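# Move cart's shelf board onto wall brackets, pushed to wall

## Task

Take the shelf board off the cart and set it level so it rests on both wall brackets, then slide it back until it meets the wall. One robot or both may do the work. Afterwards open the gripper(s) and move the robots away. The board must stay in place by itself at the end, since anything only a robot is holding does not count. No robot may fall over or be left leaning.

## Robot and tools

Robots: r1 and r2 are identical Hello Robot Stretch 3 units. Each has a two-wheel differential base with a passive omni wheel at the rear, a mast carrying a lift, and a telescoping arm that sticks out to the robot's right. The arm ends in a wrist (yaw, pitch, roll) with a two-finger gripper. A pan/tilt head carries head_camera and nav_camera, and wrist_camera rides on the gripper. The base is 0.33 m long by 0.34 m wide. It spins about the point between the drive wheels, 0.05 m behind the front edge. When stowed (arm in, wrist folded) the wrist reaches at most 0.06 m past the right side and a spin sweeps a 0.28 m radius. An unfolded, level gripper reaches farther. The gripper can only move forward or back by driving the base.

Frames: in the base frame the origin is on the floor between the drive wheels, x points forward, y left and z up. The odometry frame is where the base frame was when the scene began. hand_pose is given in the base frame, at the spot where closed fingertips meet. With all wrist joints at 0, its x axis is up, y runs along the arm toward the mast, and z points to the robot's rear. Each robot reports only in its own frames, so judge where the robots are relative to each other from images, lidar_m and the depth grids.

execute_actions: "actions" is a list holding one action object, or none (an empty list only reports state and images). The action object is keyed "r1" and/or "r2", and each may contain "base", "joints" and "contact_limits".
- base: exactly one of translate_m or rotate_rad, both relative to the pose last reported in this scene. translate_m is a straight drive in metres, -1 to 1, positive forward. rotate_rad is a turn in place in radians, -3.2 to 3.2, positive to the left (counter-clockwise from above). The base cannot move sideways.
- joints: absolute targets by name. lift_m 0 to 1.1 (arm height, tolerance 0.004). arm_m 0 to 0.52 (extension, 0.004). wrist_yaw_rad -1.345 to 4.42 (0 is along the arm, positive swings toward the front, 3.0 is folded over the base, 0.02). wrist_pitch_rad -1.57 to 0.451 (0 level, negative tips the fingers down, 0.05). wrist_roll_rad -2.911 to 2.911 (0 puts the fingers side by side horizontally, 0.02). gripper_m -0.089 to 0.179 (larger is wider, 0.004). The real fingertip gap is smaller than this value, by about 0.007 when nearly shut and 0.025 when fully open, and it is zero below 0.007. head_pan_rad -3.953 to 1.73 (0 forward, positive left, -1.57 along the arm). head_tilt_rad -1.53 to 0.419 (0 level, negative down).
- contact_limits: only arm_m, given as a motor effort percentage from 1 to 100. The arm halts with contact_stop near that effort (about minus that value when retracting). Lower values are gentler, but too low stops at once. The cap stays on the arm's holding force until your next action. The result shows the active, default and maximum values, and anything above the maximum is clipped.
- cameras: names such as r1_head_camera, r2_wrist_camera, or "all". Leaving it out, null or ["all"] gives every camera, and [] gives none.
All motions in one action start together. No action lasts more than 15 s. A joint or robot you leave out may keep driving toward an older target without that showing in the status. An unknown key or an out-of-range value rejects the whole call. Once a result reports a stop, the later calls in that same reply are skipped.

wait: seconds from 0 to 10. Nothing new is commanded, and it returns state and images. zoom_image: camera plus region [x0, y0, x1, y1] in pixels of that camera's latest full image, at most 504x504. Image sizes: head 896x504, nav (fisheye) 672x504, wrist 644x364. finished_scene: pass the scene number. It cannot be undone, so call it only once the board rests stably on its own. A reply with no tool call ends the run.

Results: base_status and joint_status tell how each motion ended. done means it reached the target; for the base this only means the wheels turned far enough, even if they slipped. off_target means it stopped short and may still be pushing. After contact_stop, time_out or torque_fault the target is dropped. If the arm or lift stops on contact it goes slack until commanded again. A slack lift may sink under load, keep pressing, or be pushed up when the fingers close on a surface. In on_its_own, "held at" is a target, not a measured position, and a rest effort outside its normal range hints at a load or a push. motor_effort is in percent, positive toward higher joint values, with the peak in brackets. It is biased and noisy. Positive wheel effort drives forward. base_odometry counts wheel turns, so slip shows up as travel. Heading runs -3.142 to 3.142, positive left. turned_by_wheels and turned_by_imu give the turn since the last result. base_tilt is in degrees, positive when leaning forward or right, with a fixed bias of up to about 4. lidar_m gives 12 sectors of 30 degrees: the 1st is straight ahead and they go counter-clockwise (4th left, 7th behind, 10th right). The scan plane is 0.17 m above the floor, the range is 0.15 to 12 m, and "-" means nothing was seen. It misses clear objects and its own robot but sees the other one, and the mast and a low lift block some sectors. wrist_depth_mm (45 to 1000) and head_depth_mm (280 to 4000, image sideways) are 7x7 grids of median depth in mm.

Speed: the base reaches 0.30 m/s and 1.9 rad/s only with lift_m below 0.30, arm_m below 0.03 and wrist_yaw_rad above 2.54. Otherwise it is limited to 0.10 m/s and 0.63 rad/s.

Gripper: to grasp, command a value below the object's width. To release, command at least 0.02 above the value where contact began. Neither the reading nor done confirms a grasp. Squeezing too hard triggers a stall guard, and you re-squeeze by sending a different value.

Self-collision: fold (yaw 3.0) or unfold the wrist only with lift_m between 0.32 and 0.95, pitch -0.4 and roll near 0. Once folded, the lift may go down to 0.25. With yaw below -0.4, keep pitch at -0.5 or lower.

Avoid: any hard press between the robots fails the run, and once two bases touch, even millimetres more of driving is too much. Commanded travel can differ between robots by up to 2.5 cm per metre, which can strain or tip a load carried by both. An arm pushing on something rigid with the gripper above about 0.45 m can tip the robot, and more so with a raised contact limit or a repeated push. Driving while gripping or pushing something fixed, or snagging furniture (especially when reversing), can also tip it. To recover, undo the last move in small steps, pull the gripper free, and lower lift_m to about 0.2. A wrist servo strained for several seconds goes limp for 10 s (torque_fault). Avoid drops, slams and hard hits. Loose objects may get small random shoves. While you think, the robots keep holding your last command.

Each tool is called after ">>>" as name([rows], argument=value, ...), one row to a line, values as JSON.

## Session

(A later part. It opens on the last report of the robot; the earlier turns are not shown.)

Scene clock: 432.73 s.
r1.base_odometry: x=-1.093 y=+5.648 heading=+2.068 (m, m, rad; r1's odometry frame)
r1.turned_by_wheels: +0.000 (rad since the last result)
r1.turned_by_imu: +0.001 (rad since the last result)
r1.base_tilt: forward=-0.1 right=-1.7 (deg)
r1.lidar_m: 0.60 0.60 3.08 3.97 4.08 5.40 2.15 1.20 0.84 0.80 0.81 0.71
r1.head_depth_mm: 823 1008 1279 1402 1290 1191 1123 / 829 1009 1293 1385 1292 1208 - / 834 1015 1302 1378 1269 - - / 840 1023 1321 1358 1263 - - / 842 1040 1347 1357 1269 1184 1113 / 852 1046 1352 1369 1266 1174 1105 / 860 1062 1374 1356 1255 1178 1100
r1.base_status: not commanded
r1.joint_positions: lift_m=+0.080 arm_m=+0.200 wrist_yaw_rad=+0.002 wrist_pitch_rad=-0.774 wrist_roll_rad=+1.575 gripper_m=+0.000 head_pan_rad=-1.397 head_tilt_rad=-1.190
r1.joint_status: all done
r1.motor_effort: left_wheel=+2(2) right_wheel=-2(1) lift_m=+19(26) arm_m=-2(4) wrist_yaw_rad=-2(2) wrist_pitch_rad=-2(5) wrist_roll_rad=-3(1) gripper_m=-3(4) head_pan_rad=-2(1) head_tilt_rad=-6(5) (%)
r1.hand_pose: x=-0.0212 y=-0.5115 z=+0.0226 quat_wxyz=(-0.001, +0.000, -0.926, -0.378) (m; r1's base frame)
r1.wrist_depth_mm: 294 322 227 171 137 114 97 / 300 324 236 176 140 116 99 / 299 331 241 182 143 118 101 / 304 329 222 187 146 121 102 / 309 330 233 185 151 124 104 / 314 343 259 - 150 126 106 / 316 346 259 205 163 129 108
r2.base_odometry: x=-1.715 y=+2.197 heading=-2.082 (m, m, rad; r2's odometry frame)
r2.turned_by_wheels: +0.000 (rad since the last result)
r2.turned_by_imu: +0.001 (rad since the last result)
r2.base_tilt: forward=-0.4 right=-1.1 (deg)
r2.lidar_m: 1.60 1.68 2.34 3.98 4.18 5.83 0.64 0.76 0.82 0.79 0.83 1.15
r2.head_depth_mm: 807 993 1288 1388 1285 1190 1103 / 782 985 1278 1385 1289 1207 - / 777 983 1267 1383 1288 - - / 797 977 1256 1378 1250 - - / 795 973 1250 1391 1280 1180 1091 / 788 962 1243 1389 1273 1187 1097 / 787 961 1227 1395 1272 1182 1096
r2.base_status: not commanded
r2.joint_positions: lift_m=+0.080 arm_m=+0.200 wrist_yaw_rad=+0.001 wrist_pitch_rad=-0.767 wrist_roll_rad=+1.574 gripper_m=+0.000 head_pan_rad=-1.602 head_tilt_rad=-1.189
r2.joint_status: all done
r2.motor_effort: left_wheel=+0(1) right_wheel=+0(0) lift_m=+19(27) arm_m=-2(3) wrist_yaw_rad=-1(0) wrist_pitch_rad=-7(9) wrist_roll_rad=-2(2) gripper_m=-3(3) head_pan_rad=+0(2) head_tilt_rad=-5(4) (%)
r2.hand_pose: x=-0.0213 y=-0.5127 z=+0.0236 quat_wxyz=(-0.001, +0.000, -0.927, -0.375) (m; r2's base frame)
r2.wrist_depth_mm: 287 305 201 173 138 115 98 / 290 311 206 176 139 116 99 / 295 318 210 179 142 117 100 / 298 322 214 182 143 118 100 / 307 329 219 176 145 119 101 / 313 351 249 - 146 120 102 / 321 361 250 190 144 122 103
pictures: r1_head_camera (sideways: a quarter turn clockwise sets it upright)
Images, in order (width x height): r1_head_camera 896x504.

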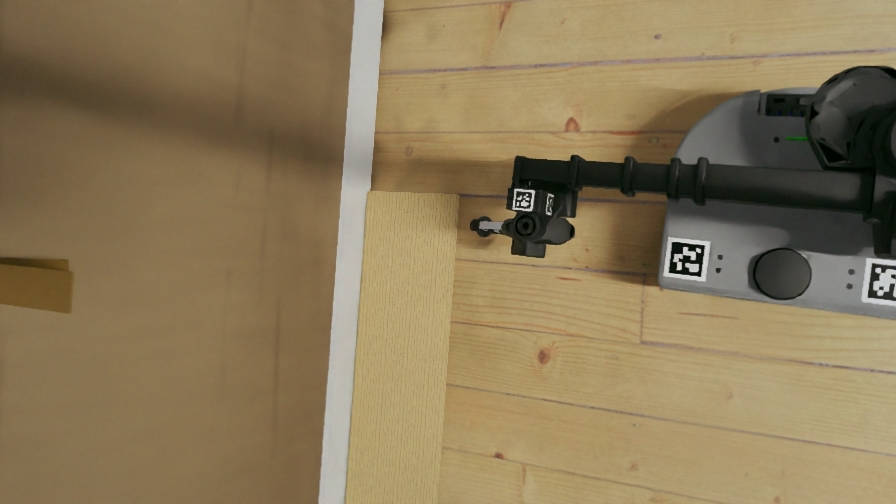

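>>> execute_actions([
  {"r1":{"base":{"translate_m":0.06}}},
], cameras=[])

>>> execute_actions([
  {"r1":{"joints":{"arm_m":0.30},"contact_limits":{"arm_m":35}},"r2":{"joints":{"arm_m":0.30},"contact_limits":{"arm_m":35}}},
], cameras=[])

>>> execute_actions([
  {"r1":{"joints":{"arm_m":0.31,"lift_m":0.11,"wrist_pitch_rad":-0.65},"contact_limits":{"arm_m":38}},"r2":{"joints":{"arm_m":0.31,"lift_m":0.11,"wrist_pitch_rad":-0.65},"contact_limits":{"arm_m":38}}},
], cameras=[])

>>> execute_actions([
  {"r1":{"joints":{"lift_m":0.15,"wrist_pitch_rad":-0.70}},"r2":{"joints":{"lift_m":0.15,"wrist_pitch_rad":-0.68}}},
], cameras=[])

>>> execute_actions([
  {"r1":{"joints":{"lift_m":0.19,"wrist_pitch_rad":-0.65}},"r2":{"joints":{"lift_m":0.19,"wrist_pitch_rad":-0.63}}},
], cameras=[])

>>> execute_actions([
  {"r1":{"joints":{"lift_m":0.23,"arm_m":0.36,"wrist_pitch_rad":-0.75}},"r2":{"joints":{"lift_m":0.23,"arm_m":0.36,"wrist_pitch_rad":-0.72}}},
], cameras=[])

>>> execute_actions([
  {"r1":{"joints":{"gripper_m":0.11,"wrist_pitch_rad":-1.0}}},
], cameras=[])

>>> execute_actions([
  {"r1":{"joints":{"arm_m":0.40,"lift_m":0.165}}},
], cameras=[])

>>> execute_actions([
  {"r1":{"joints":{"gripper_m":-0.03}}},
], cameras=["r1_head_camera","r1_wrist_camera","r2_wrist_camera"])

Scene clock: 435.07 s.
r1.base_odometry: x=-1.122 y=+5.701 heading=+2.068 (m, m, rad; r1's odometry frame)
r1.turned_by_wheels: +0.000 (rad since the last result)
r1.turned_by_imu: +0.001 (rad since the last result)
r1.base_tilt: forward=-0.1 right=-1.7 (deg)
r1.lidar_m: 0.54 0.54 2.99 3.96 4.06 5.36 2.21 1.18 0.84 0.79 0.81 0.66
r1.head_depth_mm: 823 1000 1269 1394 1287 1197 1119 / 823 1009 1292 1394 1282 1205 - / 826 1018 1300 1359 1268 - - / 839 1018 1317 1359 1257 - - / 844 1029 1337 1356 1266 1179 1109 / 849 1037 1356 1375 1267 1182 1104 / 856 1061 1374 1354 1257 1174 1104
r1.base_status: done
r1.joint_positions: lift_m=+0.080 arm_m=+0.200 wrist_yaw_rad=-0.001 wrist_pitch_rad=-0.772 wrist_roll_rad=+1.575 gripper_m=+0.000 head_pan_rad=-1.397 head_tilt_rad=-1.190
r1.joint_status: not commanded
r1.motor_effort: left_wheel=+0(7) right_wheel=+0(4) lift_m=+19(19) arm_m=-3(3) wrist_yaw_rad=+1(2) wrist_pitch_rad=-3(3) wrist_roll_rad=-2(3) gripper_m=-3(4) head_pan_rad=-2(1) head_tilt_rad=-6(6) (%)
r1.hand_pose: x=-0.0217 y=-0.5119 z=+0.0229 quat_wxyz=(-0.002, -0.001, -0.926, -0.377) (m; r1's base frame)
r1.wrist_depth_mm: 295 321 224 171 137 114 97 / 297 324 208 176 140 116 99 / 299 318 215 180 144 118 101 / 303 328 222 186 147 121 103 / 309 327 235 187 150 124 104 / 307 338 260 - 149 126 106 / 314 342 260 206 164 129 108
r2.base_odometry: x=-1.715 y=+2.197 heading=-2.082 (m, m, rad; r2's odometry frame)
r2.turned_by_wheels: +0.000 (rad since the last result)
r2.turned_by_imu: +0.001 (rad since the last result)
r2.base_tilt: forward=-0.5 right=-1.0 (deg)
r2.lidar_m: 1.61 1.68 2.34 3.99 4.18 5.88 0.58 0.71 0.82 0.80 0.83 1.15
r2.head_depth_mm: 811 995 1299 1380 1296 1196 1104 / 785 988 1276 1389 1283 1206 - / 779 983 1261 1378 1296 - - / 798 975 1262 1379 1255 - - / 796 969 1252 1390 1279 1189 1093 / 787 963 1236 1383 1275 1175 1101 / 786 958 1230 1388 1275 1187 1092
r2.base_status: not commanded
r2.joint_positions: lift_m=+0.080 arm_m=+0.200 wrist_yaw_rad=+0.001 wrist_pitch_rad=-0.767 wrist_roll_rad=+1.574 gripper_m=+0.000 head_pan_rad=-1.602 head_tilt_rad=-1.189
r2.joint_status: not commanded
r2.motor_effort: left_wheel=-1(0) right_wheel=+0(0) lift_m=+19(19) arm_m=-3(3) wrist_yaw_rad=-1(1) wrist_pitch_rad=-6(6) wrist_roll_rad=-2(1) gripper_m=-3(3) head_pan_rad=+1(1) head_tilt_rad=-4(4) (%)
r2.hand_pose: x=-0.0213 y=-0.5127 z=+0.0236 quat_wxyz=(-0.001, +0.000, -0.927, -0.375) (m; r2's base frame)
r2.wrist_depth_mm: 286 302 200 174 138 115 99 / 290 310 205 176 140 116 99 / 297 317 209 178 141 117 100 / 299 322 215 181 143 118 101 / 306 329 219 176 145 119 101 / 314 352 250 - 146 120 102 / 321 359 252 190 143 122 103
pictures: none
No camera images: the call's "cameras" was empty. Leave "cameras" out to get every camera's image.

Scene clock: 437.37 s.
r1.base_odometry: x=-1.122 y=+5.701 heading=+2.068 (m, m, rad; r1's odometry frame)
r1.turned_by_wheels: +0.000 (rad since the last result)
r1.turned_by_imu: -0.002 (rad since the last result)
r1.base_tilt: forward=-1.6 right=-4.0 (deg)
r1.lidar_m: 0.55 0.54 3.01 3.80 3.57 3.67 2.21 1.20 0.84 0.80 0.82 0.72
r1.head_depth_mm: 851 1026 1298 1411 1290 1198 1115 / 858 1033 1304 1409 1297 1210 - / 861 1042 1319 1430 1286 - - / 830 1050 1335 1401 1301 - - / 875 1058 1345 1392 1292 1196 1121 / 879 1064 1361 1386 1301 1196 1110 / 886 1085 1381 1406 1291 1194 1110
r1.base_status: not commanded
r1.joint_positions: lift_m=+0.081 arm_m=+0.298 wrist_yaw_rad=+0.004 wrist_pitch_rad=-0.913 wrist_roll_rad=+1.575 gripper_m=+0.000 head_pan_rad=-1.397 head_tilt_rad=-1.190
r1.joint_status: all done
r1.on_its_own: arm_m is at rest, and its effort (+16) is outside its rest range (-14 to +14); wrist_pitch_rad is at rest, and its effort (+50) is outside its rest range (-20 to +32)
r1.motor_effort: left_wheel=+0(6) right_wheel=+0(1) lift_m=+6(19) arm_m=+16(22) wrist_yaw_rad=-4(4) wrist_pitch_rad=+50(51) wrist_roll_rad=-2(2) gripper_m=-10(10) head_pan_rad=-1(1) head_tilt_rad=-6(6) (%)
r1.contact_limits: arm_m 35 (drawing in: default 17, maximum 28; extending or still: default 23, maximum 38)
r1.hand_pose: x=-0.0209 y=-0.5803 z=+0.0019 quat_wxyz=(-0.001, +0.001, -0.897, -0.441) (m; r1's base frame)
r1.wrist_depth_mm: 239 269 217 167 146 125 109 / 244 269 201 169 150 128 111 / 242 269 210 173 154 132 114 / 242 275 219 179 159 134 116 / 250 278 230 183 162 137 119 / 253 287 246 - 161 142 121 / 255 287 267 196 180 145 124
r2.base_odometry: x=-1.715 y=+2.197 heading=-2.082 (m, m, rad; r2's odometry frame)
r2.turned_by_wheels: +0.000 (rad since the last result)
r2.turned_by_imu: -0.002 (rad since the last result)
r2.base_tilt: forward=-2.1 right=-3.5 (deg)
r2.lidar_m: 1.61 1.68 2.34 3.50 3.33 0.58 0.57 0.76 0.82 0.80 0.84 1.16
r2.head_depth_mm: 845 1030 1308 1406 1295 1188 1098 / 840 1022 1298 1417 1304 1210 - / 777 1014 1288 1419 1303 - - / 831 1004 1277 1439 1307 - - / 828 1003 1259 1432 1315 1200 1103 / 821 996 1250 1442 1305 1198 1105 / 819 985 1243 1444 1310 1201 1102
r2.base_status: not commanded
r2.joint_positions: lift_m=+0.081 arm_m=+0.298 wrist_yaw_rad=+0.006 wrist_pitch_rad=-0.908 wrist_roll_rad=+1.574 gripper_m=+0.000 head_pan_rad=-1.602 head_tilt_rad=-1.189
r2.joint_status: all done
r2.on_its_own: arm_m is at rest, and its effort (+16) is outside its rest range (-14 to +14); wrist_pitch_rad is at rest, and its effort (+63) is outside its rest range (-20 to +32)
r2.motor_effort: left_wheel=-1(9) right_wheel=+1(3) lift_m=+4(19) arm_m=+16(20) wrist_yaw_rad=-5(7) wrist_pitch_rad=+63(63) wrist_roll_rad=-2(1) gripper_m=-9(9) head_pan_rad=+2(2) head_tilt_rad=-3(4) (%)
r2.contact_limits: arm_m 35 (drawing in: default 20, maximum 33; extending or still: default 27, maximum 45)
r2.hand_pose: x=-0.0206 y=-0.5818 z=+0.0027 quat_wxyz=(+0.000, +0.002, -0.899, -0.439) (m; r2's base frame)
r2.wrist_depth_mm: 229 253 200 162 149 128 111 / 234 258 204 167 152 129 113 / 239 264 211 170 154 131 114 / 243 271 216 175 157 133 115 / 248 281 223 178 160 135 117 / 256 289 237 - 158 137 119 / 262 307 276 190 161 139 120
pictures: none
No camera images: the call's "cameras" was empty. Leave "cameras" out to get every camera's image.

Scene clock: 438.77 s.
r1.base_odometry: x=-1.122 y=+5.701 heading=+2.068 (m, m, rad; r1's odometry frame)
r1.turned_by_wheels: +0.000 (rad since the last result)
r1.turned_by_imu: -0.001 (rad since the last result)
r1.base_tilt: forward=-0.4 right=-2.0 (deg)
r1.lidar_m: 0.56 0.54 2.99 3.98 4.08 5.38 2.21 1.20 0.84 0.79 0.81 0.70
r1.head_depth_mm: 826 1000 1277 1396 1288 1196 1121 / 831 1009 1290 1395 1283 1207 - / 836 1019 1304 1400 1287 - - / 822 1020 1320 1378 1277 - - / 849 1034 1339 1369 1269 1191 1108 / 854 1043 1349 1373 1267 1182 1105 / 863 1056 1371 1369 1255 1172 1105
r1.base_status: not commanded
r1.joint_positions: lift_m=+0.111 arm_m=+0.307 wrist_yaw_rad=+0.007 wrist_pitch_rad=-0.917 wrist_roll_rad=+1.575 gripper_m=+0.000 head_pan_rad=-1.397 head_tilt_rad=-1.190
r1.joint_status: wrist_pitch_rad off_target (ended at -0.917, target -0.650); the others done
r1.on_its_own: arm_m is at rest, and its effort (+21) is outside its rest range (-14 to +14); wrist_pitch_rad is at rest, and its effort (+93) is outside its rest range (-20 to +32)
r1.motor_effort: left_wheel=+0(3) right_wheel=-1(0) lift_m=+10(17) arm_m=+21(22) wrist_yaw_rad=-7(7) wrist_pitch_rad=+93(93) wrist_roll_rad=-2(2) gripper_m=-18(18) head_pan_rad=-1(2) head_tilt_rad=-6(6) (%)
r1.contact_limits: arm_m 38 (drawing in: default 17, maximum 28; extending or still: default 23, maximum 38)
r1.hand_pose: x=-0.0205 y=-0.5888 z=+0.0313 quat_wxyz=(+0.000, +0.002, -0.896, -0.443) (m; r1's base frame)
r1.wrist_depth_mm: 234 265 224 169 153 132 116 / 232 262 204 172 156 135 119 / 233 261 212 175 161 138 121 / 235 269 221 179 164 141 123 / 241 272 229 186 166 145 125 / 243 278 238 - 164 148 128 / 247 280 261 197 182 149 130
r2.base_odometry: x=-1.715 y=+2.197 heading=-2.082 (m, m, rad; r2's odometry frame)
r2.turned_by_wheels: +0.000 (rad since the last result)
r2.turned_by_imu: -0.001 (rad since the last result)
r2.base_tilt: forward=-0.8 right=-1.6 (deg)
r2.lidar_m: 1.61 1.68 2.33 4.00 4.16 5.83 0.58 0.77 0.82 0.79 0.83 1.15
r2.head_depth_mm: 818 1004 1291 1391 1292 1189 1106 / 796 998 1281 1390 1293 1200 - / 750 988 1273 1389 1282 - - / 807 980 1263 1426 1284 - - / 804 982 1253 1405 1288 1179 1100 / 796 963 1241 1408 1288 1182 1099 / 790 965 1226 1401 1283 1183 1095
r2.base_status: not commanded
r2.joint_positions: lift_m=+0.111 arm_m=+0.308 wrist_yaw_rad=+0.007 wrist_pitch_rad=-0.903 wrist_roll_rad=+1.574 gripper_m=+0.000 head_pan_rad=-1.602 head_tilt_rad=-1.189
r2.joint_status: wrist_pitch_rad off_target (ended at -0.903, target -0.650); the others done
r2.on_its_own: arm_m is at rest, and its effort (+22) is outside its rest range (-14 to +14); wrist_pitch_rad is at rest, and its effort (+100) is outside its rest range (-20 to +32)
r2.motor_effort: left_wheel=-2(2) right_wheel=+1(1) lift_m=+5(8) arm_m=+22(21) wrist_yaw_rad=-7(6) wrist_pitch_rad=+100(100) wrist_roll_rad=-2(1) gripper_m=-16(16) head_pan_rad=+2(1) head_tilt_rad=-5(4) (%)
r2.contact_limits: arm_m 38 (drawing in: default 20, maximum 33; extending or still: default 27, maximum 45)
r2.hand_pose: x=-0.0205 y=-0.5923 z=+0.0334 quat_wxyz=(+0.000, +0.002, -0.900, -0.437) (m; r2's base frame)
r2.wrist_depth_mm: 220 249 207 166 156 135 119 / 224 255 211 169 160 137 120 / 231 261 216 172 162 139 121 / 234 267 220 175 164 140 123 / 240 272 225 182 166 142 124 / 246 282 231 - 161 144 126 / 251 296 278 192 175 146 127
pictures: none
No camera images: the call's "cameras" was empty. Leave "cameras" out to get every camera's image.

Scene clock: 440.27 s.
r1.base_odometry: x=-1.122 y=+5.701 heading=+2.068 (m, m, rad; r1's odometry frame)
r1.turned_by_wheels: +0.000 (rad since the last result)
r1.turned_by_imu: +0.001 (rad since the last result)
r1.base_tilt: forward=-0.2 right=-1.7 (deg)
r1.lidar_m: 0.55 0.54 2.99 3.98 4.07 5.37 2.21 1.20 0.84 0.79 0.81 0.77
r1.head_depth_mm: 819 994 1280 1390 1283 1206 1126 / 824 1006 1294 1385 1279 1202 - / 832 1016 1303 1379 1270 - - / 837 1022 1319 1348 1275 - - / 841 1033 1338 1358 1271 1187 1116 / 851 1043 1359 1348 1264 1181 1100 / 854 1055 1363 1342 1257 1181 1100
r1.base_status: not commanded
r1.joint_positions: lift_m=+0.150 arm_m=+0.309 wrist_yaw_rad=+0.008 wrist_pitch_rad=-0.873 wrist_roll_rad=+1.575 gripper_m=+0.001 head_pan_rad=-1.397 head_tilt_rad=-1.190
r1.joint_status: wrist_pitch_rad off_target (ended at -0.873, target -0.700); the others done
r1.on_its_own: wrist_pitch_rad is at rest, and its effort (+65) is outside its rest range (-20 to +32)
r1.motor_effort: left_wheel=+4(9) right_wheel=-5(10) lift_m=+39(42) arm_m=+8(21) wrist_yaw_rad=-7(8) wrist_pitch_rad=+65(93) wrist_roll_rad=-3(2) gripper_m=-25(25) head_pan_rad=-1(2) head_tilt_rad=-6(6) (%)
r1.hand_pose: x=-0.0204 y=-0.5999 z=+0.0763 quat_wxyz=(+0.000, +0.002, -0.906, -0.423) (m; r1's base frame)
r1.wrist_depth_mm: 237 264 282 224 186 162 142 / 239 268 271 191 186 167 145 / 238 269 265 198 190 170 147 / 239 268 281 204 195 173 151 / 238 271 295 204 200 177 153 / 239 274 306 203 - 181 155 / 239 277 307 223 204 179 158
r2.base_odometry: x=-1.715 y=+2.197 heading=-2.082 (m, m, rad; r2's odometry frame)
r2.turned_by_wheels: +0.000 (rad since the last result)
r2.turned_by_imu: +0.001 (rad since the last result)
r2.base_tilt: forward=-0.4 right=-1.1 (deg)
r2.lidar_m: 1.61 1.67 2.33 3.98 4.16 5.80 0.58 0.81 0.82 0.79 0.82 1.15
r2.head_depth_mm: 809 997 1292 1391 1287 1192 1103 / 786 993 1278 1386 1287 1200 - / 760 983 1276 1389 1289 - - / 800 978 1262 1410 1276 - - / 789 973 1238 1393 1274 1186 1095 / 787 964 1240 1389 1268 1166 1096 / 785 958 1226 1384 1274 1178 1097
r2.base_status: not commanded
r2.joint_positions: lift_m=+0.150 arm_m=+0.309 wrist_yaw_rad=+0.008 wrist_pitch_rad=-0.856 wrist_roll_rad=+1.577 gripper_m=+0.001 head_pan_rad=-1.602 head_tilt_rad=-1.189
r2.joint_status: wrist_pitch_rad off_target (ended at -0.856, target -0.680); the others done
r2.on_its_own: wrist_pitch_rad is at rest, and its effort (+87) is outside its rest range (-20 to +32)
r2.motor_effort: left_wheel=+4(11) right_wheel=-5(10) lift_m=+31(35) arm_m=+10(22) wrist_yaw_rad=-7(7) wrist_pitch_rad=+87(100) wrist_roll_rad=-2(3) gripper_m=-22(21) head_pan_rad=+1(2) head_tilt_rad=-4(3) (%)
r2.hand_pose: x=-0.0203 y=-0.6034 z=+0.0790 quat_wxyz=(-0.001, +0.002, -0.910, -0.416) (m; r2's base frame)
r2.wrist_depth_mm: 224 249 264 195 169 166 145 / 228 253 267 197 172 168 146 / 232 260 273 200 177 169 148 / 237 265 279 204 188 172 149 / 241 270 286 199 195 173 150 / 246 277 323 201 - 175 151 / 251 284 324 212 199 175 153
pictures: none
No camera images: the call's "cameras" was empty. Leave "cameras" out to get every camera's image.

Scene clock: 441.43 s.
r1.base_odometry: x=-1.122 y=+5.701 heading=+2.068 (m, m, rad; r1's odometry frame)
r1.turned_by_wheels: +0.000 (rad since the last result)
r1.turned_by_imu: +0.000 (rad since the last result)
r1.base_tilt: forward=-0.1 right=-1.7 (deg)
r1.lidar_m: 0.55 0.54 2.99 3.98 4.08 5.34 2.21 1.19 0.84 0.79 0.81 0.82
r1.head_depth_mm: 819 1001 1275 1385 1285 1198 1122 / 825 1005 1286 1384 1281 1210 - / 831 1013 1309 1359 1296 - - / 837 1022 1310 1338 1270 - - / 840 1033 1333 1348 1266 1182 1115 / 848 1040 1337 1351 1258 1179 1107 / 854 1056 1362 1346 1261 1179 1099
r1.base_status: not commanded
r1.joint_positions: lift_m=+0.190 arm_m=+0.309 wrist_yaw_rad=+0.008 wrist_pitch_rad=-0.837 wrist_roll_rad=+1.575 gripper_m=+0.001 head_pan_rad=-1.397 head_tilt_rad=-1.190
r1.joint_status: wrist_pitch_rad off_target (ended at -0.837, target -0.650); the others done
r1.on_its_own: wrist_pitch_rad is at rest, and its effort (+70) is outside its rest range (-20 to +32)
r1.motor_effort: left_wheel=+4(4) right_wheel=-5(5) lift_m=+36(38) arm_m=+8(7) wrist_yaw_rad=-7(7) wrist_pitch_rad=+70(76) wrist_roll_rad=-2(2) gripper_m=-25(28) head_pan_rad=+0(1) head_tilt_rad=-5(6) (%)
r1.hand_pose: x=-0.0203 y=-0.6076 z=+0.1219 quat_wxyz=(+0.000, +0.003, -0.914, -0.407) (m; r1's base frame)
r1.wrist_depth_mm: 232 270 321 286 227 199 174 / 233 272 308 209 229 204 177 / 233 273 309 216 233 207 180 / 232 271 310 227 234 212 182 / 233 272 325 223 246 217 186 / 235 273 316 216 - 221 190 / 237 277 321 253 252 220 193
r2.base_odometry: x=-1.715 y=+2.197 heading=-2.082 (m, m, rad; r2's odometry frame)
r2.turned_by_wheels: +0.000 (rad since the last result)
r2.turned_by_imu: +0.000 (rad since the last result)
r2.base_tilt: forward=-0.4 right=-1.1 (deg)
r2.lidar_m: 1.61 1.68 2.32 3.99 4.16 5.82 0.58 0.83 0.82 0.79 0.82 1.15
r2.head_depth_mm: 814 995 1295 1378 1296 1188 1120 / 786 996 1276 1357 1288 1200 - / 762 982 1269 1375 1284 - - / 798 979 1261 1383 1275 - - / 794 973 1248 1389 1274 1183 1100 / 788 966 1232 1387 1280 1183 1092 / 782 956 1228 1388 1270 1174 1090
r2.base_status: not commanded
r2.joint_positions: lift_m=+0.190 arm_m=+0.309 wrist_yaw_rad=+0.008 wrist_pitch_rad=-0.823 wrist_roll_rad=+1.577 gripper_m=+0.001 head_pan_rad=-1.602 head_tilt_rad=-1.189
r2.joint_status: wrist_pitch_rad off_target (ended at -0.823, target -0.630); the others done
r2.on_its_own: wrist_pitch_rad is at rest, and its effort (+96) is outside its rest range (-20 to +32)
r2.motor_effort: left_wheel=+3(4) right_wheel=-2(5) lift_m=+27(30) arm_m=+9(10) wrist_yaw_rad=-6(8) wrist_pitch_rad=+96(100) wrist_roll_rad=-3(3) gripper_m=-22(25) head_pan_rad=+2(2) head_tilt_rad=-4(4) (%)
r2.hand_pose: x=-0.0202 y=-0.6104 z=+0.1243 quat_wxyz=(-0.001, +0.002, -0.916, -0.400) (m; r2's base frame)
r2.wrist_depth_mm: 219 255 297 224 167 203 177 / 223 260 304 224 176 206 178 / 227 266 310 226 177 208 180 / 233 270 313 228 232 211 181 / 237 277 321 214 239 213 183 / 241 283 321 215 - 215 185 / 246 290 366 314 247 214 187
pictures: none
No camera images: the call's "cameras" was empty. Leave "cameras" out to get every camera's image.

Scene clock: 442.90 s.
r1.base_odometry: x=-1.122 y=+5.701 heading=+2.068 (m, m, rad; r1's odometry frame)
r1.turned_by_wheels: +0.000 (rad since the last result)
r1.turned_by_imu: +0.000 (rad since the last result)
r1.base_tilt: forward=-0.1 right=-1.7 (deg)
r1.lidar_m: 0.55 0.54 2.99 3.96 4.06 5.39 2.21 1.19 0.84 0.79 0.81 0.82
r1.head_depth_mm: 820 996 1281 1396 1291 1190 1122 / 826 1011 1293 1380 1284 1196 - / 827 1017 1282 1361 1276 - - / 841 1023 1317 1359 1279 - - / 847 1031 1327 1343 1279 1188 1116 / 851 1042 1354 1340 1267 1182 1106 / 858 1048 1357 1342 1259 1185 1106
r1.base_status: not commanded
r1.joint_positions: lift_m=+0.230 arm_m=+0.358 wrist_yaw_rad=+0.008 wrist_pitch_rad=-0.968 wrist_roll_rad=+1.575 gripper_m=+0.001 head_pan_rad=-1.397 head_tilt_rad=-1.190
r1.joint_status: wrist_pitch_rad off_target (ended at -0.968, target -0.750); the others done
r1.on_its_own: wrist_pitch_rad is at rest, and its effort (+82) is outside its rest range (-20 to +32)
r1.motor_effort: left_wheel=+4(4) right_wheel=-5(5) lift_m=+31(37) arm_m=+13(12) wrist_yaw_rad=-7(8) wrist_pitch_rad=+82(83) wrist_roll_rad=-2(2) gripper_m=-30(31) head_pan_rad=+0(1) head_tilt_rad=-5(6) (%)
r1.hand_pose: x=-0.0205 y=-0.6286 z=+0.1437 quat_wxyz=(+0.000, +0.002, -0.885, -0.466) (m; r1's base frame)
r1.wrist_depth_mm: 211 252 308 297 249 223 200 / 211 252 299 219 247 230 203 / 211 252 305 227 250 234 208 / 212 254 312 238 187 239 210 / 213 254 313 231 266 243 215 / 212 255 303 226 - 248 219 / 213 255 304 265 206 248 223
r2.base_odometry: x=-1.715 y=+2.197 heading=-2.082 (m, m, rad; r2's odometry frame)
r2.turned_by_wheels: +0.000 (rad since the last result)
r2.turned_by_imu: +0.000 (rad since the last result)
r2.base_tilt: forward=-0.5 right=-1.1 (deg)
r2.lidar_m: 1.61 1.68 2.34 3.99 4.17 5.78 0.58 0.86 0.82 0.79 0.83 1.14
r2.head_depth_mm: 810 1000 1285 1374 1292 1191 1129 / 787 993 1275 1368 1283 1201 - / 762 984 1270 1361 1275 - - / 798 978 1259 1366 1284 - - / 796 972 1253 1387 1284 1181 1100 / 786 966 1236 1395 1275 1178 1101 / 783 962 1225 1380 1271 1173 1091
r2.base_status: not commanded
r2.joint_positions: lift_m=+0.230 arm_m=+0.359 wrist_yaw_rad=+0.007 wrist_pitch_rad=-0.946 wrist_roll_rad=+1.577 gripper_m=+0.001 head_pan_rad=-1.602 head_tilt_rad=-1.189
r2.joint_status: wrist_pitch_rad off_target (ended at -0.946, target -0.720); the others done
r2.on_its_own: wrist_pitch_rad is at rest, and its effort (+100) is outside its rest range (-20 to +32)
r2.motor_effort: left_wheel=+1(3) right_wheel=-2(3) lift_m=+22(29) arm_m=+14(12) wrist_yaw_rad=-5(8) wrist_pitch_rad=+100(100) wrist_roll_rad=-3(3) gripper_m=-27(27) head_pan_rad=+1(2) head_tilt_rad=-4(5) (%)
r2.hand_pose: x=-0.0206 y=-0.6335 z=+0.1468 quat_wxyz=(-0.001, +0.001, -0.890, -0.456) (m; r2's base frame)
r2.wrist_depth_mm: 197 234 283 238 171 228 203 / 201 238 291 240 172 233 206 / 205 244 296 240 181 234 208 / 209 248 304 242 182 237 209 / 212 253 310 231 193 242 212 / 216 260 304 230 - 244 215 / 221 266 349 340 194 243 217
pictures: none
No camera images: the call's "cameras" was empty. Leave "cameras" out to get every camera's image.

Scene clock: 444.50 s.
r1.base_odometry: x=-1.122 y=+5.701 heading=+2.068 (m, m, rad; r1's odometry frame)
r1.turned_by_wheels: +0.000 (rad since the last result)
r1.turned_by_imu: +0.000 (rad since the last result)
r1.base_tilt: forward=-0.2 right=-1.7 (deg)
r1.lidar_m: 0.55 0.54 2.98 3.97 4.06 5.41 2.21 1.19 0.83 0.79 0.81 0.81
r1.head_depth_mm: 816 997 1280 1396 1282 1196 1128 / 823 1002 1285 1383 1285 1203 - / 827 1009 1276 1375 1282 - - / 839 1025 1312 1354 1270 - - / 846 1035 1329 1338 1267 1183 1115 / 848 1048 1350 1343 1268 1184 1107 / 857 1051 1361 1328 1261 1176 1098
r1.base_status: not commanded
r1.joint_positions: lift_m=+0.230 arm_m=+0.360 wrist_yaw_rad=+0.002 wrist_pitch_rad=-1.007 wrist_roll_rad=+1.575 gripper_m=+0.110 head_pan_rad=-1.397 head_tilt_rad=-1.190
r1.joint_status: all done
r1.motor_effort: left_wheel=+2(4) right_wheel=-2(5) lift_m=+31(31) arm_m=+3(12) wrist_yaw_rad=-3(7) wrist_pitch_rad=+3(83) wrist_roll_rad=-2(2) gripper_m=+1(96) head_pan_rad=-1(2) head_tilt_rad=-6(6) (%)
r1.hand_pose: x=-0.0212 y=-0.6208 z=+0.1389 quat_wxyz=(-0.001, +0.000, -0.876, -0.483) (m; r1's base frame)
r1.wrist_depth_mm: 217 260 322 293 250 223 200 / 217 260 311 211 250 230 203 / 216 260 306 217 251 232 207 / 216 261 310 229 259 237 211 / 216 258 324 237 190 241 216 / 214 240 334 247 195 239 220 / 215 268 320 257 204 258 222
r2.base_odometry: x=-1.715 y=+2.197 heading=-2.082 (m, m, rad; r2's odometry frame)
r2.turned_by_wheels: +0.000 (rad since the last result)
r2.turned_by_imu: +0.000 (rad since the last result)
r2.base_tilt: forward=-0.5 right=-1.0 (deg)
r2.lidar_m: 1.61 1.68 2.33 3.99 4.17 5.82 0.58 0.85 0.82 0.79 0.82 1.15
r2.head_depth_mm: 809 996 1296 1374 1283 1192 1131 / 786 986 1283 1381 1287 1203 - / 762 984 1267 1366 1290 - - / 801 975 1259 1364 1277 - - / 793 973 1243 1383 1279 1180 1101 / 786 962 1238 1392 1270 1183 1095 / 784 956 1230 1399 1267 1171 1093
r2.base_status: not commanded
r2.joint_positions: lift_m=+0.230 arm_m=+0.359 wrist_yaw_rad=+0.007 wrist_pitch_rad=-0.943 wrist_roll_rad=+1.577 gripper_m=+0.001 head_pan_rad=-1.602 head_tilt_rad=-1.189
r2.joint_status: not commanded
r2.on_its_own: wrist_pitch_rad is at rest, and its effort (+100) is outside its rest range (-20 to +32)
r2.motor_effort: left_wheel=+2(1) right_wheel=-2(2) lift_m=+23(23) arm_m=+12(14) wrist_yaw_rad=-6(6) wrist_pitch_rad=+100(100) wrist_roll_rad=-3(3) gripper_m=-28(28) head_pan_rad=+2(1) head_tilt_rad=-3(4) (%)
r2.hand_pose: x=-0.0206 y=-0.6345 z=+0.1472 quat_wxyz=(-0.001, +0.001, -0.891, -0.455) (m; r2's base frame)
r2.wrist_depth_mm: 197 234 280 241 166 228 203 / 201 239 289 241 174 232 205 / 204 243 298 244 176 234 207 / 207 249 303 245 184 237 209 / 212 253 311 232 194 241 212 / 215 259 304 232 - 243 214 / 220 265 348 339 197 240 217
pictures: none
No camera images: the call's "cameras" was empty. Leave "cameras" out to get every camera's image.

Scene clock: 445.93 s.
r1.base_odometry: x=-1.122 y=+5.701 heading=+2.068 (m, m, rad; r1's odometry frame)
r1.turned_by_wheels: +0.000 (rad since the last result)
r1.turned_by_imu: +0.000 (rad since the last result)
r1.base_tilt: forward=-0.1 right=-1.7 (deg)
r1.lidar_m: 0.55 0.54 2.98 3.96 4.07 5.39 2.21 1.20 0.84 0.79 0.81 0.82
r1.head_depth_mm: 820 1003 1279 1397 1278 1206 1129 / 823 1006 1287 1395 1284 1209 - / 830 1015 1283 1368 1276 - - / 842 1025 1320 1347 1280 - - / 844 1026 1336 1349 1271 1185 1113 / 850 1042 1353 1335 1265 1179 1102 / 857 1052 1361 1339 1265 1181 1106
r1.base_status: not commanded
r1.joint_positions: lift_m=+0.165 arm_m=+0.399 wrist_yaw_rad=+0.002 wrist_pitch_rad=-1.042 wrist_roll_rad=+1.575 gripper_m=+0.110 head_pan_rad=-1.397 head_tilt_rad=-1.190
r1.joint_status: all done
r1.motor_effort: left_wheel=+1(2) right_wheel=-1(3) lift_m=+17(29) arm_m=+7(4) wrist_yaw_rad=-2(2) wrist_pitch_rad=+16(16) wrist_roll_rad=-2(2) gripper_m=-4(5) head_pan_rad=-2(2) head_tilt_rad=-6(6) (%)
r1.hand_pose: x=-0.0213 y=-0.6525 z=+0.0707 quat_wxyz=(-0.001, +0.000, -0.867, -0.498) (m; r1's base frame)
r1.wrist_depth_mm: 190 216 252 127 105 171 152 / 192 217 207 131 108 173 156 / 190 214 218 136 110 178 159 / 192 215 229 141 112 182 162 / 191 214 231 147 114 183 165 / 191 211 240 153 115 181 168 / 188 222 259 161 121 196 169
r2.base_odometry: x=-1.715 y=+2.197 heading=-2.082 (m, m, rad; r2's odometry frame)
r2.turned_by_wheels: +0.000 (rad since the last result)
r2.turned_by_imu: +0.000 (rad since the last result)
r2.base_tilt: forward=-0.5 right=-1.0 (deg)
r2.lidar_m: 1.61 1.67 2.33 3.99 4.17 5.79 0.58 0.86 0.82 0.79 0.82 1.15
r2.head_depth_mm: 807 996 1296 1376 1288 1194 1130 / 786 988 1275 1374 1287 1199 - / 761 984 1273 1371 1282 - - / 800 980 1251 1373 1280 - - / 793 977 1243 1372 1276 1180 1096 / 790 961 1242 1385 1270 1178 1094 / 785 959 1226 1392 1273 1175 1091
r2.base_status: not commanded
r2.joint_positions: lift_m=+0.230 arm_m=+0.359 wrist_yaw_rad=+0.007 wrist_pitch_rad=-0.941 wrist_roll_rad=+1.577 gripper_m=+0.001 head_pan_rad=-1.602 head_tilt_rad=-1.189
r2.joint_status: not commanded
r2.on_its_own: wrist_pitch_rad is at rest, and its effort (+100) is outside its rest range (-20 to +32)
r2.motor_effort: left_wheel=+1(1) right_wheel=-2(2) lift_m=+26(28) arm_m=+11(12) wrist_yaw_rad=-5(6) wrist_pitch_rad=+100(100) wrist_roll_rad=-3(2) gripper_m=-28(29) head_pan_rad=+1(1) head_tilt_rad=-4(3) (%)
r2.hand_pose: x=-0.0206 y=-0.6350 z=+0.1473 quat_wxyz=(-0.001, +0.001, -0.891, -0.454) (m; r2's base frame)
r2.wrist_depth_mm: 196 234 278 243 167 228 202 / 201 238 288 242 176 231 204 / 203 242 296 243 176 234 206 / 207 249 304 246 186 236 208 / 212 253 310 233 197 240 212 / 215 259 304 233 - 242 213 / 219 264 349 338 199 239 214
pictures: none
No camera images: the call's "cameras" was empty. Leave "cameras" out to get every camera's image.

Scene clock: 448.17 s.
torque_fault: r2.wrist_pitch_rad switched itself off since the last result.
r1.base_odometry: x=-1.122 y=+5.701 heading=+2.068 (m, m, rad; r1's odometry frame)
r1.turned_by_wheels: +0.000 (rad since the last result)
r1.turned_by_imu: +0.000 (rad since the last result)
r1.base_tilt: forward=-0.2 right=-1.7 (deg)
r1.lidar_m: 0.55 0.54 2.99 3.98 4.07 5.36 2.22 1.19 0.84 0.79 0.81 0.82
r1.head_depth_mm: 822 1002 1276 1387 1285 1198 1134 / 828 1007 1296 1376 1287 1201 - / 831 1014 1275 1359 1284 - - / 837 1023 1311 1343 1273 - - / 844 1035 1345 1337 1278 1185 1114 / 849 1046 1337 1350 1265 1174 1102 / 856 1045 1362 1335 1261 1176 1104
r1.base_status: not commanded
r1.joint_positions: lift_m=+0.165 arm_m=+0.399 wrist_yaw_rad=+0.002 wrist_pitch_rad=-1.121 wrist_roll_rad=+1.573 gripper_m=-0.028 head_pan_rad=-1.397 head_tilt_rad=-1.190
r1.joint_status: all done
r1.on_its_own: wrist_pitch_rad is at rest, and its effort (+46) is outside its rest range (-20 to +32)
r1.motor_effort: left_wheel=-3(5) right_wheel=+3(4) lift_m=+24(35) arm_m=+10(10) wrist_yaw_rad=-2(2) wrist_pitch_rad=+46(46) wrist_roll_rad=-1(2) gripper_m=-51(99) head_pan_rad=-1(2) head_tilt_rad=-6(6) (%)
r1.hand_pose: x=-0.0214 y=-0.6333 z=+0.0626 quat_wxyz=(+0.000, +0.000, -0.847, -0.532) (m; r1's base frame)
r1.wrist_depth_mm: 196 238 235 129 181 169 154 / 195 229 179 133 183 172 158 / 198 234 188 138 187 176 160 / 198 236 196 142 192 180 164 / 201 235 217 145 131 183 166 / 202 235 248 149 130 186 169 / 204 233 217 158 140 189 173
r2.base_odometry: x=-1.715 y=+2.197 heading=-2.082 (m, m, rad; r2's odometry frame)
r2.turned_by_wheels: +0.000 (rad since the last result)
r2.turned_by_imu: +0.000 (rad since the last result)
r2.base_tilt: forward=-0.5 right=-1.0 (deg)
r2.lidar_m: 1.61 1.68 2.33 4.00 4.19 5.82 0.58 0.86 0.82 0.79 0.82 1.15
r2.head_depth_mm: 813 998 1291 1382 1294 1189 1122 / 786 983 1276 1365 1285 1199 - / 763 984 1271 1367 1281 - - / 797 976 1255 1360 1283 - - / 791 974 1241 1397 1287 1188 1103 / 789 962 1241 1385 1272 1185 1091 / 783 954 1228 1404 1268 1179 1096
r2.base_status: not commanded
r2.joint_positions: lift_m=+0.230 arm_m=+0.360 wrist_yaw_rad=+0.003 wrist_pitch_rad=-1.074 wrist_roll_rad=+1.576 gripper_m=+0.000 head_pan_rad=-1.602 head_tilt_rad=-1.189
r2.joint_status: not commanded
r2.on_its_own: wrist_pitch_rad is off since a torque_fault, and then holds where it rests, not at your -0.720
r2.motor_effort: left_wheel=-1(1) right_wheel=+0(2) lift_m=+27(28) arm_m=+3(11) wrist_yaw_rad=-3(6) wrist_pitch_rad=-1(100) wrist_roll_rad=-2(2) gripper_m=-2(29) head_pan_rad=+1(1) head_tilt_rad=-3(4) (%)
r2.hand_pose: x=-0.0213 y=-0.6053 z=+0.1318 quat_wxyz=(-0.001, +0.000, -0.859, -0.512) (m; r2's base frame)
r2.wrist_depth_mm: 218 257 289 210 239 224 204 / 220 261 293 212 244 228 207 / 225 268 302 215 249 230 208 / 228 273 305 218 253 233 211 / 231 280 314 211 261 237 215 / 236 287 343 - 268 240 216 / 239 295 361 308 268 242 219
pictures: r1_head_camera (sideways: a quarter turn clockwise sets it upright), r1_wrist_camera, r2_wrist_camera
Images, in order (width x height): r1_head_camera 896x504, r1_wrist_camera 644x364, r2_wrist_camera 644x364.

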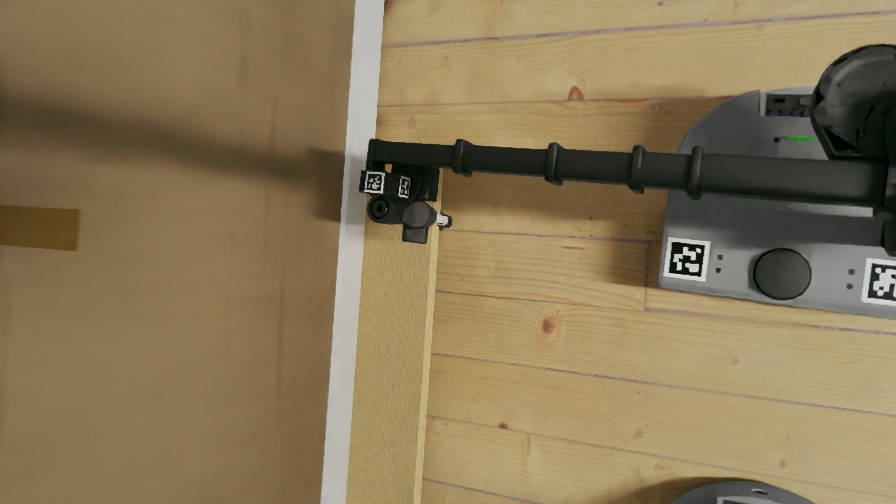

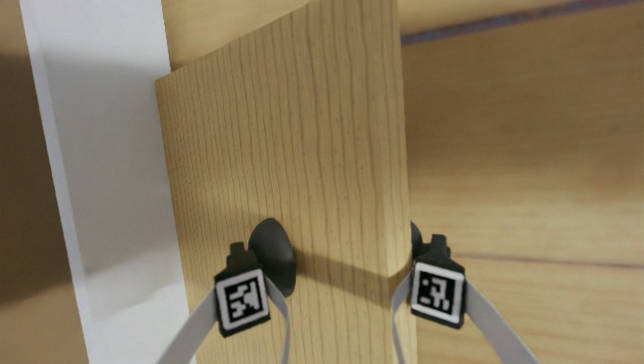

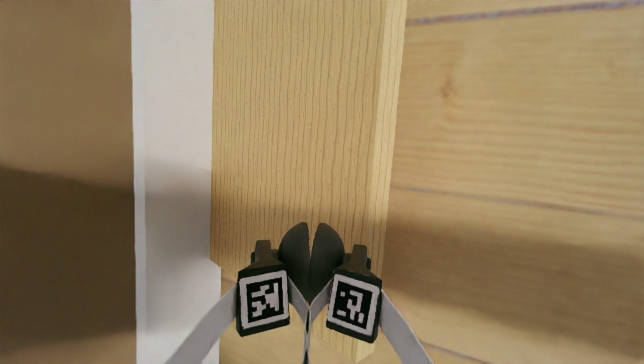

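>>> execute_actions([
  {"r2":{"joints":{"gripper_m":0.12,"lift_m":0.22}}},
], cameras=["r2_wrist_camera","r2_head_camera"])

>>> wait(seconds=7)

Scene clock: 450.10 s.
r1.base_odometry: x=-1.122 y=+5.701 heading=+2.068 (m, m, rad; r1's odometry frame)
r1.turned_by_wheels: +0.000 (rad since the last result)
r1.turned_by_imu: +0.000 (rad since the last result)
r1.base_tilt: forward=-0.2 right=-1.8 (deg)
r1.lidar_m: 0.55 0.54 2.99 3.96 4.07 5.34 2.22 1.19 0.84 0.79 0.81 0.89
r1.head_depth_mm: 821 999 1278 1389 1289 1194 1130 / 826 1006 1292 1382 1277 1204 - / 832 1018 1281 1369 1273 - - / 837 1023 1318 1341 1269 - - / 842 1035 1338 1341 1273 1182 1112 / 850 1036 1347 1346 1261 1184 1101 / 857 1051 1365 1346 1267 1176 1104
r1.base_status: not commanded
r1.joint_positions: lift_m=+0.165 arm_m=+0.399 wrist_yaw_rad=+0.002 wrist_pitch_rad=-1.121 wrist_roll_rad=+1.573 gripper_m=-0.016 head_pan_rad=-1.397 head_tilt_rad=-1.190
r1.joint_status: not commanded
r1.on_its_own: gripper_m is held at -0.018, not at your -0.030, by its stall guard, which is still easing; wrist_pitch_rad is at rest, and its effort (+46) is outside its rest range (-20 to +32)
r1.motor_effort: left_wheel=-3(3) right_wheel=+3(4) lift_m=+24(24) arm_m=+9(10) wrist_yaw_rad=-1(2) wrist_pitch_rad=+46(46) wrist_roll_rad=-1(1) gripper_m=-44(51) head_pan_rad=-1(1) head_tilt_rad=-6(6) (%)
r1.hand_pose: x=-0.0214 y=-0.6333 z=+0.0626 quat_wxyz=(+0.000, +0.000, -0.847, -0.532) (m; r1's base frame)
r1.wrist_depth_mm: 196 240 234 128 182 169 154 / 197 229 178 133 182 173 156 / 197 234 187 137 187 175 160 / 196 237 195 141 191 180 163 / 202 234 216 146 131 184 167 / 203 234 250 150 129 187 170 / 205 229 217 157 140 189 172
r2.base_odometry: x=-1.715 y=+2.197 heading=-2.082 (m, m, rad; r2's odometry frame)
r2.turned_by_wheels: +0.000 (rad since the last result)
r2.turned_by_imu: +0.000 (rad since the last result)
r2.base_tilt: forward=-0.5 right=-1.0 (deg)
r2.lidar_m: 1.60 1.68 2.32 3.99 4.16 5.82 0.58 0.86 0.82 0.79 0.82 1.15
r2.head_depth_mm: 815 998 1294 1384 1299 1190 1119 / 788 989 1280 1368 1294 1205 - / 761 980 1273 1352 1294 - - / 797 975 1260 1358 1278 - - / 792 973 1253 1395 1283 1177 1099 / 792 962 1230 1385 1281 1177 1095 / 787 955 1224 1381 1270 1175 1094
r2.base_status: not commanded
r2.joint_positions: lift_m=+0.220 arm_m=+0.360 wrist_yaw_rad=+0.003 wrist_pitch_rad=-1.089 wrist_roll_rad=+1.576 gripper_m=+0.120 head_pan_rad=-1.602 head_tilt_rad=-1.189
r2.joint_status: all done
r2.on_its_own: wrist_pitch_rad is off since a torque_fault, and then holds where it rests, not at your -0.720
r2.motor_effort: left_wheel=+0(1) right_wheel=+0(0) lift_m=+24(24) arm_m=+3(3) wrist_yaw_rad=-3(2) wrist_pitch_rad=+0(0) wrist_roll_rad=-2(2) gripper_m=+1(87) head_pan_rad=+1(1) head_tilt_rad=-5(5) (%)
r2.hand_pose: x=-0.0213 y=-0.6018 z=+0.1205 quat_wxyz=(-0.001, +0.000, -0.855, -0.518) (m; r2's base frame)
r2.wrist_depth_mm: 220 253 264 193 233 216 196 / 223 259 270 195 239 218 197 / 226 263 272 198 243 221 202 / 232 267 278 200 247 226 203 / 235 269 281 203 256 228 206 / 237 - 305 205 263 226 208 / 235 291 343 208 266 227 211
pictures: r2_head_camera (sideways: a quarter turn clockwise sets it upright), r2_wrist_camera
Images, in order (width x height): r2_head_camera 896x504, r2_wrist_camera 644x364.

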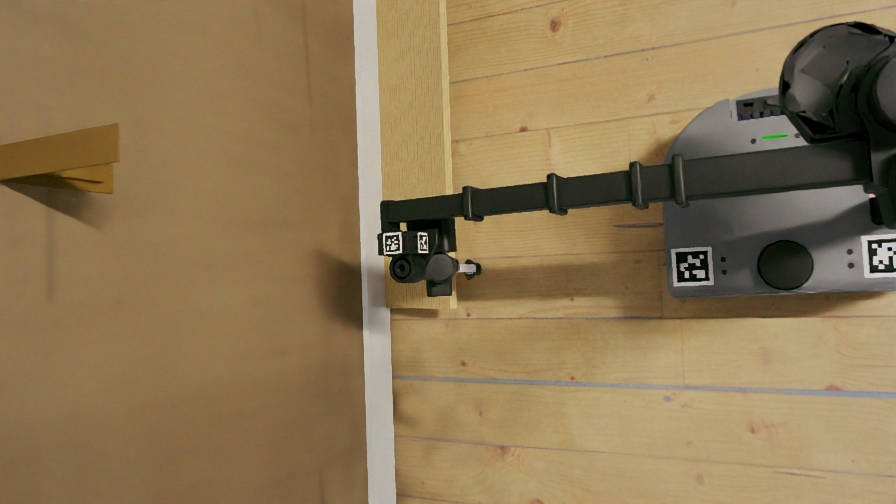

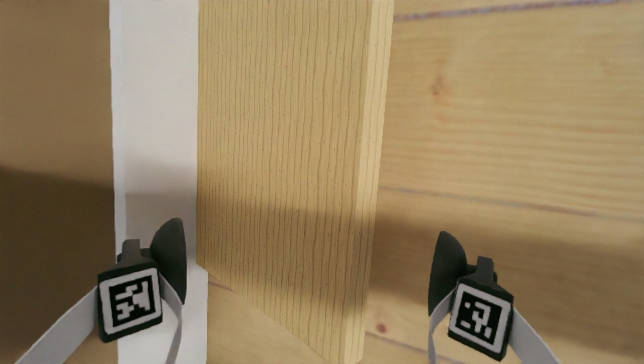

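Scene clock: 457.10 s.
r1.base_odometry: x=-1.122 y=+5.701 heading=+2.068 (m, m, rad; r1's odometry frame)
r1.turned_by_wheels: +0.000 (rad since the last result)
r1.turned_by_imu: +0.002 (rad since the last result)
r1.base_tilt: forward=-0.2 right=-1.7 (deg)
r1.lidar_m: 0.55 0.54 3.00 3.97 4.08 5.37 2.21 1.20 0.83 0.79 0.81 0.88
r1.head_depth_mm: 821 1004 1277 1382 1294 1195 1127 / 826 1004 1286 1385 1290 1203 - / 829 1018 1282 1360 1274 - - / 837 1021 1319 1348 1266 - - / 842 1028 1334 1347 1272 1191 1115 / 846 1042 1350 1349 1262 1181 1103 / 856 1052 1355 1343 1262 1183 1102
r1.base_status: not commanded
r1.joint_positions: lift_m=+0.165 arm_m=+0.399 wrist_yaw_rad=+0.002 wrist_pitch_rad=-1.117 wrist_roll_rad=+1.573 gripper_m=+0.015 head_pan_rad=-1.397 head_tilt_rad=-1.190
r1.joint_status: not commanded
r1.on_its_own: gripper_m is held at +0.014, not at your -0.030, by its stall guard, which is not easing now; wrist_pitch_rad is at rest, and its effort (+44) is outside its rest range (-20 to +32)
r1.motor_effort: left_wheel=-3(3) right_wheel=+2(4) lift_m=+24(24) arm_m=+10(10) wrist_yaw_rad=-1(2) wrist_pitch_rad=+44(46) wrist_roll_rad=-2(1) gripper_m=-30(51) head_pan_rad=-1(1) head_tilt_rad=-6(6) (%)
r1.hand_pose: x=-0.0214 y=-0.6341 z=+0.0629 quat_wxyz=(+0.000, +0.000, -0.848, -0.530) (m; r1's base frame)
r1.wrist_depth_mm: 197 239 232 129 179 168 154 / 195 228 179 133 182 171 156 / 197 233 187 138 186 175 160 / 197 236 195 143 189 179 162 / 201 233 216 147 129 183 166 / 203 234 245 151 131 185 168 / 204 223 216 156 139 188 172
r2.base_odometry: x=-1.715 y=+2.197 heading=-2.082 (m, m, rad; r2's odometry frame)
r2.turned_by_wheels: +0.000 (rad since the last result)
r2.turned_by_imu: +0.002 (rad since the last result)
r2.base_tilt: forward=-0.4 right=-1.1 (deg)
r2.lidar_m: 1.60 1.68 2.34 3.98 4.17 5.78 0.58 0.86 0.81 0.79 0.83 1.15
r2.head_depth_mm: 811 998 1291 1386 1296 1196 1119 / 785 992 1276 1362 1285 1202 - / 759 981 1264 1374 1289 - - / 798 971 1265 1362 1288 - - / 793 971 1242 1387 1285 1180 1100 / 790 967 1237 1379 1278 1178 1094 / 782 955 1223 1386 1281 1180 1094
r2.base_status: not commanded
r2.joint_positions: lift_m=+0.220 arm_m=+0.360 wrist_yaw_rad=+0.003 wrist_pitch_rad=-1.105 wrist_roll_rad=+1.576 gripper_m=+0.120 head_pan_rad=-1.602 head_tilt_rad=-1.189
r2.joint_status: all done
r2.on_its_own: wrist_pitch_rad is held at -1.105, not at your -0.720, since a torque_fault
r2.motor_effort: left_wheel=+0(1) right_wheel=+0(0) lift_m=+25(24) arm_m=+3(3) wrist_yaw_rad=-1(2) wrist_pitch_rad=+0(0) wrist_roll_rad=-2(2) gripper_m=+1(87) head_pan_rad=+2(1) head_tilt_rad=-5(5) (%)
r2.hand_pose: x=-0.0213 y=-0.5980 z=+0.1190 quat_wxyz=(-0.001, +0.000, -0.851, -0.525) (m; r2's base frame)
r2.wrist_depth_mm: 224 257 256 190 236 215 196 / 226 265 262 193 238 218 199 / 232 268 265 194 244 221 202 / 234 274 270 197 250 225 204 / 238 269 274 200 255 229 207 / 241 - 294 203 264 225 210 / 242 294 344 213 265 227 213
wait: 7.00 s; at rest by 0.27 s
pictures: r1_head_camera (sideways: a quarter turn clockwise sets it upright), r1_nav_camera (sideways: a quarter turn counterclockwise sets it upright), r1_wrist_camera, r2_head_camera (sideways: a quarter turn clockwise sets it upright), r2_nav_camera (sideways: a quarter turn counterclockwise sets it upright), r2_wrist_camera
Images, in order (width x height): r1_head_camera 896x504, r1_nav_camera 672x504, r1_wrist_camera 644x364, r2_head_camera 896x504, r2_nav_camera 672x504, r2_wrist_camera 644x364.

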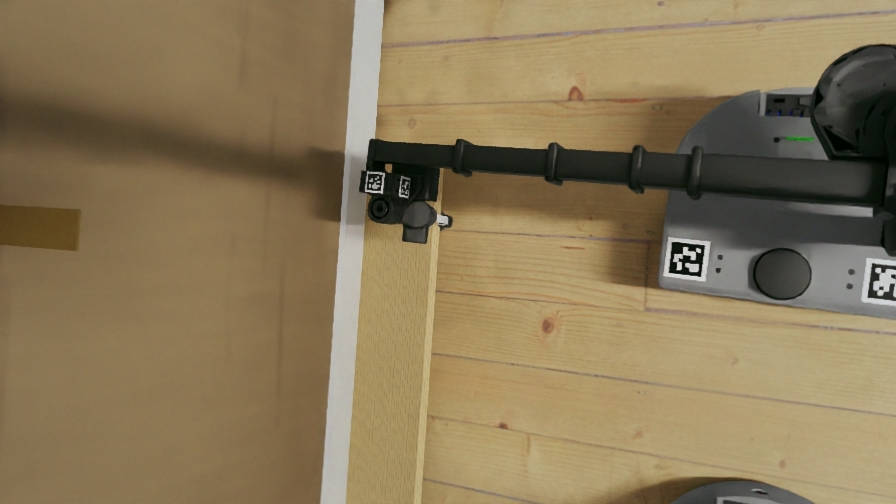

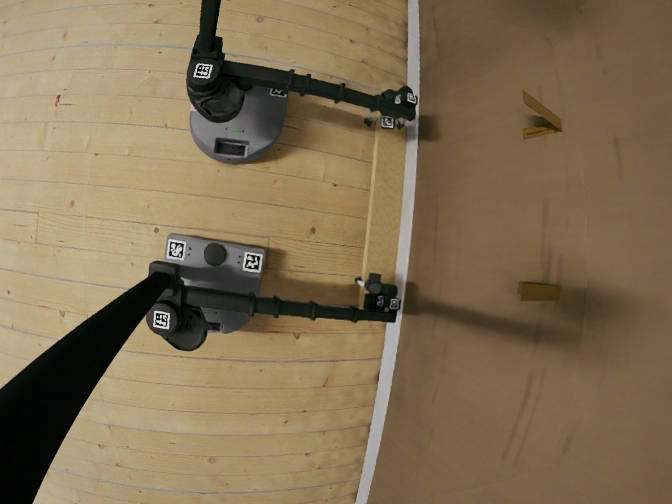

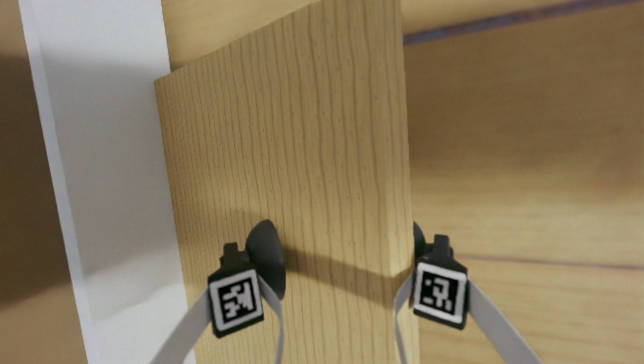

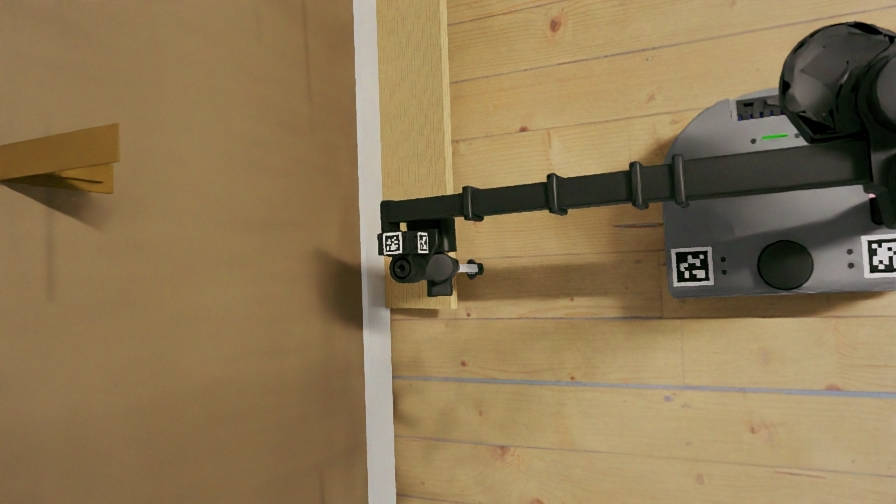

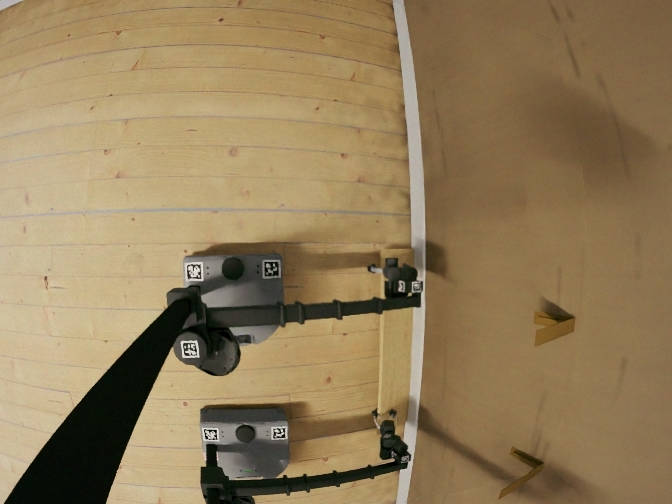

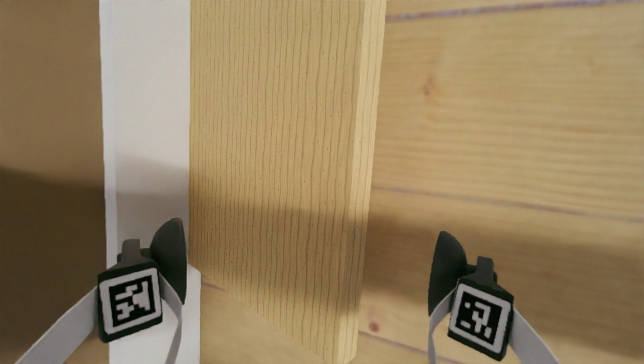

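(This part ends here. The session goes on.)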